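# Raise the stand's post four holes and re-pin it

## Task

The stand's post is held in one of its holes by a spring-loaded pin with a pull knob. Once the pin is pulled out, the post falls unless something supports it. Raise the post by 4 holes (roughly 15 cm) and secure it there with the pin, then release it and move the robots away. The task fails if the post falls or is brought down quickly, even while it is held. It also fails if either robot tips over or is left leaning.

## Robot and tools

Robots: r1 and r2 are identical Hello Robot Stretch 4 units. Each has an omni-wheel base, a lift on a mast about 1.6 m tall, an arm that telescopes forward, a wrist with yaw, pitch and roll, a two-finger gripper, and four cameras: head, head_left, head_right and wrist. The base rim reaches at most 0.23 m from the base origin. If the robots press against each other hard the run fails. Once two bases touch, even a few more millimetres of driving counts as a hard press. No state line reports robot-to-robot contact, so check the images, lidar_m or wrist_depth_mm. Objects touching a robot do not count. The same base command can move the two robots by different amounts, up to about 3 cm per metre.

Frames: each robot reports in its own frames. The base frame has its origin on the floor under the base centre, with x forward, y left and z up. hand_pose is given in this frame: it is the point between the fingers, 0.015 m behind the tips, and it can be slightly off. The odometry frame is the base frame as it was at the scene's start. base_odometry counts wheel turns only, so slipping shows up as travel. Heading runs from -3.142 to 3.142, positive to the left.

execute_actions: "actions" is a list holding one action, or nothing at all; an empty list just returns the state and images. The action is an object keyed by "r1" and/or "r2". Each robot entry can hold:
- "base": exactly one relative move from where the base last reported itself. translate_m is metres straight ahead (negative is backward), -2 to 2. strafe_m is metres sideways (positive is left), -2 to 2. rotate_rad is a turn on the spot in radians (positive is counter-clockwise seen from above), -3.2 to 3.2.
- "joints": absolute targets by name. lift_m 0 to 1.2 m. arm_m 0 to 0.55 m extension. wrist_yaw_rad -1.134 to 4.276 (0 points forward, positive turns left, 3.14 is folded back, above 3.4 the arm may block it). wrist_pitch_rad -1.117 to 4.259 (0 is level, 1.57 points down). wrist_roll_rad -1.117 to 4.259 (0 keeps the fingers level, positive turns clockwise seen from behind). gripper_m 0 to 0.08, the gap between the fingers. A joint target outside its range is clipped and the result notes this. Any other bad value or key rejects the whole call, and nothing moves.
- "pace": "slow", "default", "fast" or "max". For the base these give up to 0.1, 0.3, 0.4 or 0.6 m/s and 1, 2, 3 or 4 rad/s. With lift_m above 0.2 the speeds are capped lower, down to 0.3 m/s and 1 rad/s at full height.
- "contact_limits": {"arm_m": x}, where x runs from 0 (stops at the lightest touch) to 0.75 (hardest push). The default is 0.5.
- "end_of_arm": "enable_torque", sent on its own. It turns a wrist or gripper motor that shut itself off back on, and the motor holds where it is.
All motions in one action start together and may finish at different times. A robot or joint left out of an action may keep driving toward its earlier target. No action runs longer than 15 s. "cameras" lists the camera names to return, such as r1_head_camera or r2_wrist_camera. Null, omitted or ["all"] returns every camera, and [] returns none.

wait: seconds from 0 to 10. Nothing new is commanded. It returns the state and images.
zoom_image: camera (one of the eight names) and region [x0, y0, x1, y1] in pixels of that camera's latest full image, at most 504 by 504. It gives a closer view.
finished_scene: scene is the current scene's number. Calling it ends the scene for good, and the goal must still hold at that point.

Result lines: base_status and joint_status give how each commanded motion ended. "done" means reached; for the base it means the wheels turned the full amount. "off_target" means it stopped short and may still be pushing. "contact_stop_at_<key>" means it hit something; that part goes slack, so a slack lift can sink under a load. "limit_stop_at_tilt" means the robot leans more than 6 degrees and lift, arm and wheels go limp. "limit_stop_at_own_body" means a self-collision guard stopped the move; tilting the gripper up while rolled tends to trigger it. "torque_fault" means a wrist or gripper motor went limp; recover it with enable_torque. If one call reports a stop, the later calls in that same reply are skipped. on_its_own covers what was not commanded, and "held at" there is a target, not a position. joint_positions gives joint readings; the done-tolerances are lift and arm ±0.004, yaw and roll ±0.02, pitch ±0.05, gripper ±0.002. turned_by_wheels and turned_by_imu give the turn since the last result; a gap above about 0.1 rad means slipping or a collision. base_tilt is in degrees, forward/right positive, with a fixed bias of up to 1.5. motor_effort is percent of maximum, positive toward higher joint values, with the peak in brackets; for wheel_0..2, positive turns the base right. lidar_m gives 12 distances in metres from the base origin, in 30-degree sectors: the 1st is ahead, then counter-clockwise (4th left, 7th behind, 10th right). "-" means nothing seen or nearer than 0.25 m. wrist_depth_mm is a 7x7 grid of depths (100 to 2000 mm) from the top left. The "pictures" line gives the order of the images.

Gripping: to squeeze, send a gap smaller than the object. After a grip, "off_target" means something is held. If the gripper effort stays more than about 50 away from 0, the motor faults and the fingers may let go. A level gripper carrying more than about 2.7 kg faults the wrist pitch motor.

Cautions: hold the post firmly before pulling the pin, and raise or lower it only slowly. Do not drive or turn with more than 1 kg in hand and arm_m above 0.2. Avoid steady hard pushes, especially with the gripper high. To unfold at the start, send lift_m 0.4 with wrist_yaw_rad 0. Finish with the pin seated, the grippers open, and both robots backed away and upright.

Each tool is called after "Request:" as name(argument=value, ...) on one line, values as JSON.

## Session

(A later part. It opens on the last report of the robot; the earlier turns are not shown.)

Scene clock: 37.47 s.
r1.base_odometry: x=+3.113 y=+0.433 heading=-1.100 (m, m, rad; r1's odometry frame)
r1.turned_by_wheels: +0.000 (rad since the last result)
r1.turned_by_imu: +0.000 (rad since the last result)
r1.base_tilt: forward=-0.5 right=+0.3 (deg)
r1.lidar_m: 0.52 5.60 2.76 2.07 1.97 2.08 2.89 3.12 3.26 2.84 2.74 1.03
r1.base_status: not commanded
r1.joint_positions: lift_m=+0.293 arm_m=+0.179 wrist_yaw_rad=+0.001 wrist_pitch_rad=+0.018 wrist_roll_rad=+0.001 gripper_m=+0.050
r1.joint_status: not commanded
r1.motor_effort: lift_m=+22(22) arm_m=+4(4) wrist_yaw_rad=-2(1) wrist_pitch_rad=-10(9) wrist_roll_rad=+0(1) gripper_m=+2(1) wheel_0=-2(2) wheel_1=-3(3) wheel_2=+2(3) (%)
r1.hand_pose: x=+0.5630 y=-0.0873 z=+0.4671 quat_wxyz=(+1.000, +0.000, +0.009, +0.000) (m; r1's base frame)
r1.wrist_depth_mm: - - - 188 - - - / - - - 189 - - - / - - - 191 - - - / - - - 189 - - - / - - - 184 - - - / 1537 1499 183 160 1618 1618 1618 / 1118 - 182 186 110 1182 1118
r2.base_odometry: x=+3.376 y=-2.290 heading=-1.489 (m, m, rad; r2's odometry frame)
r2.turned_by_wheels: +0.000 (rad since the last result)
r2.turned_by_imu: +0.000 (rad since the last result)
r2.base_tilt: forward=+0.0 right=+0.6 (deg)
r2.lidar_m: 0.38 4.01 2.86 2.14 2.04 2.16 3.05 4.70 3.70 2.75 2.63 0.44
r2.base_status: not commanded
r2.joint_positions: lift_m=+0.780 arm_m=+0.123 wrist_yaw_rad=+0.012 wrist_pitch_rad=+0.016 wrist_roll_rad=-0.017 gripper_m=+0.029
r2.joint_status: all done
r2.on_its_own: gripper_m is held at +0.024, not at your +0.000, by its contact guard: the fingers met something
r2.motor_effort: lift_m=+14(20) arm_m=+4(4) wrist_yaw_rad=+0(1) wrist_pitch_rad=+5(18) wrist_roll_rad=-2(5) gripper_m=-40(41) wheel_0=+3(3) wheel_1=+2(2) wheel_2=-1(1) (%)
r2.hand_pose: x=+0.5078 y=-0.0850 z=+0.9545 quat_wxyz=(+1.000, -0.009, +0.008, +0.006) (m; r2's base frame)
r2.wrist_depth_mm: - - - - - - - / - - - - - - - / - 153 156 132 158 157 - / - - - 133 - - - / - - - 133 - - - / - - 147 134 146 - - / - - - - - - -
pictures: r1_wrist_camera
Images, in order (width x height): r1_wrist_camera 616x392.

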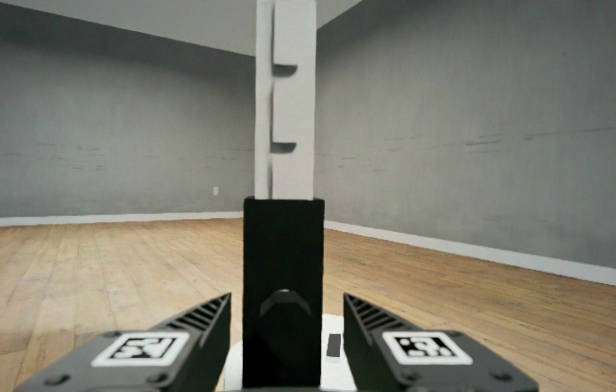

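Locked. Release and back off.

Request:
execute_actions(actions=[{"r1":{"joints":{"arm_m":0.0,"gripper_m":0.06},"pace":"fast"},"r2":{"joints":{"gripper_m":0.08}}}], cameras=[])

Request:
execute_actions(actions=[{"r1":{"base":{"translate_m":-0.5},"pace":"fast"},"r2":{"base":{"translate_m":-0.55},"joints":{"arm_m":0.0},"pace":"fast"}}], cameras=["r1_wrist_camera","r2_head_camera","r1_head_camera"])

Scene clock: 38.93 s.
r1.base_odometry: x=+3.113 y=+0.433 heading=-1.100 (m, m, rad; r1's odometry frame)
r1.turned_by_wheels: +0.000 (rad since the last result)
r1.turned_by_imu: +0.000 (rad since the last result)
r1.base_tilt: forward=-0.5 right=+0.3 (deg)
r1.lidar_m: 0.53 5.61 2.77 2.05 1.98 2.07 2.87 3.13 3.28 2.87 2.74 1.01
r1.base_status: not commanded
r1.joint_positions: lift_m=+0.293 arm_m=+0.003 wrist_yaw_rad=+0.000 wrist_pitch_rad=+0.017 wrist_roll_rad=+0.001 gripper_m=+0.060
r1.joint_status: all done
joint sent to its limit — the command would take r1.arm_m past its lower limit, so that joint was sent only as far as its limit.
r1.motor_effort: lift_m=+22(22) arm_m=-8(8) wrist_yaw_rad=+1(1) wrist_pitch_rad=-9(9) wrist_roll_rad=+1(1) gripper_m=+1(1) wheel_0=-2(2) wheel_1=-3(3) wheel_2=+2(2) (%)
r1.hand_pose: x=+0.3861 y=-0.0874 z=+0.4672 quat_wxyz=(+1.000, +0.000, +0.009, +0.000) (m; r1's base frame)
r1.wrist_depth_mm: - - - - - - - / - - - - - - - / - - - - - - - / - - - - - - - / - - - 362 - - - / 1499 1537 1308 798 1430 1576 1618 / 1138 - 741 676 115 - 1098
r2.base_odometry: x=+3.376 y=-2.290 heading=-1.489 (m, m, rad; r2's odometry frame)
r2.turned_by_wheels: +0.000 (rad since the last result)
r2.turned_by_imu: +0.000 (rad since the last result)
r2.base_tilt: forward=+0.0 right=+0.6 (deg)
r2.lidar_m: 0.40 4.00 2.90 2.12 2.05 2.14 3.02 4.69 3.73 2.74 2.65 0.43
r2.base_status: not commanded
r2.joint_positions: lift_m=+0.779 arm_m=+0.123 wrist_yaw_rad=+0.012 wrist_pitch_rad=+0.019 wrist_roll_rad=-0.018 gripper_m=+0.080
r2.joint_status: all done
r2.motor_effort: lift_m=+16(16) arm_m=+4(4) wrist_yaw_rad=-1(2) wrist_pitch_rad=-6(7) wrist_roll_rad=+1(1) gripper_m=+0(38) wheel_0=+3(3) wheel_1=+2(2) wheel_2=-1(1) (%)
r2.hand_pose: x=+0.5078 y=-0.0849 z=+0.9535 quat_wxyz=(+1.000, -0.009, +0.010, +0.006) (m; r2's base frame)
r2.wrist_depth_mm: - - - - - - - / - - - - - - - / - - 154 131 156 - - / - - - 132 - - - / - - - 132 - - - / - - - 133 165 - - / - - - - 891 - -
pictures: none
No camera images: the call's "cameras" was empty. Leave "cameras" out to get every camera's image.

Scene clock: 41.73 s.
r1.base_odometry: x=+2.886 y=+0.878 heading=-1.100 (m, m, rad; r1's odometry frame)
r1.turned_by_wheels: +0.000 (rad since the last result)
r1.turned_by_imu: -0.002 (rad since the last result)
r1.base_tilt: forward=-0.5 right=+0.3 (deg)
r1.lidar_m: 1.03 6.05 2.44 1.81 1.73 1.82 2.52 2.69 2.82 3.13 2.95 3.15
r1.base_status: done
r1.joint_positions: lift_m=+0.293 arm_m=+0.003 wrist_yaw_rad=+0.000 wrist_pitch_rad=+0.017 wrist_roll_rad=+0.001 gripper_m=+0.060
r1.joint_status: not commanded
r1.motor_effort: lift_m=+21(22) arm_m=-8(8) wrist_yaw_rad=+1(1) wrist_pitch_rad=-9(10) wrist_roll_rad=+0(0) gripper_m=+1(1) wheel_0=-2(8) wheel_1=-2(7) wheel_2=+0(12) (%)
r1.hand_pose: x=+0.3861 y=-0.0874 z=+0.4673 quat_wxyz=(+1.000, +0.000, +0.009, +0.000) (m; r1's base frame)
r1.wrist_depth_mm: - - - - - - - / - - - - - - - / - - - - - - - / - - - - - - - / - - - 1756 - - - / 1537 1537 1397 1397 1464 1618 1618 / 1118 - 976 1008 115 - 1138
r2.base_odometry: x=+3.332 y=-1.741 heading=-1.490 (m, m, rad; r2's odometry frame)
r2.turned_by_wheels: +0.000 (rad since the last result)
r2.turned_by_imu: +0.001 (rad since the last result)
r2.base_tilt: forward=+0.0 right=+0.6 (deg)
r2.lidar_m: 0.92 4.49 2.48 1.87 1.78 1.89 2.64 4.21 4.09 3.04 2.92 3.06
r2.base_status: done
r2.joint_positions: lift_m=+0.779 arm_m=+0.003 wrist_yaw_rad=+0.012 wrist_pitch_rad=+0.020 wrist_roll_rad=-0.018 gripper_m=+0.080
r2.joint_status: all done
joint sent to its limit — the command would take r2.arm_m past its lower limit, so that joint was sent only as far as its limit.
r2.motor_effort: lift_m=+17(17) arm_m=-4(6) wrist_yaw_rad=-2(3) wrist_pitch_rad=-7(6) wrist_roll_rad=+1(0) gripper_m=+1(1) wheel_0=-2(9) wheel_1=-1(7) wheel_2=-1(11) (%)
r2.hand_pose: x=+0.3872 y=-0.0849 z=+0.9534 quat_wxyz=(+1.000, -0.009, +0.010, +0.006) (m; r2's base frame)
r2.wrist_depth_mm: - - - - - - - / - - - - - - - / - - - - - - - / - - - - - - - / - - - - - - - / - - - - 165 - - / - - - - 1863 - -
pictures: r1_head_camera, r1_wrist_camera, r2_head_camera
Images, in order (width x height): r1_head_camera 420x560, r1_wrist_camera 616x392, r2_head_camera 420x560.

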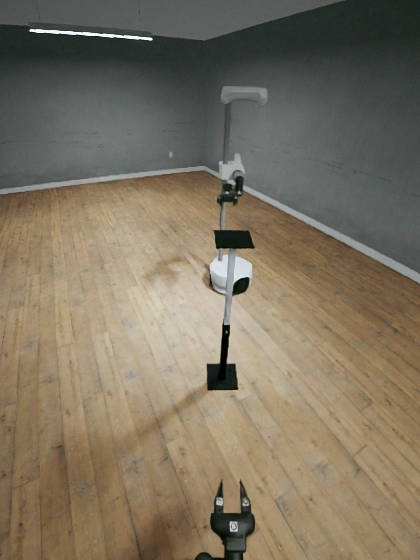

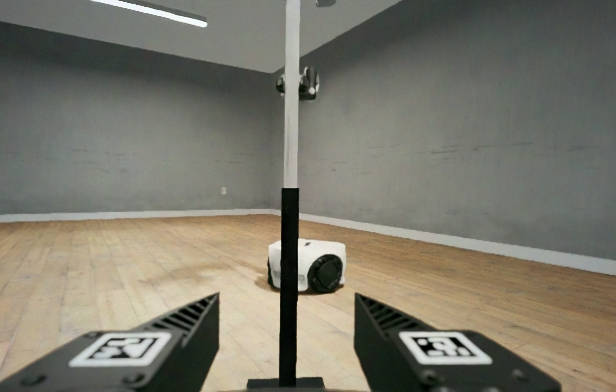

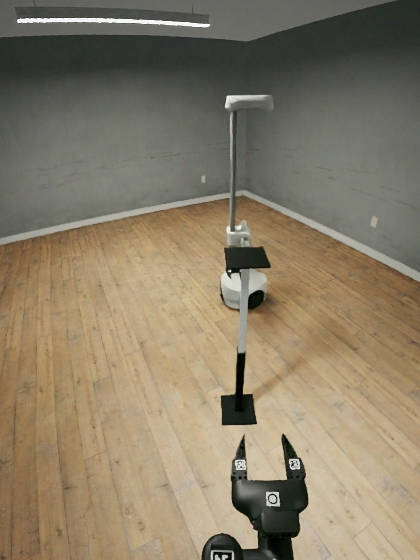

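Request:
finished_scene(scene=1)

The scene is finished: the task was done.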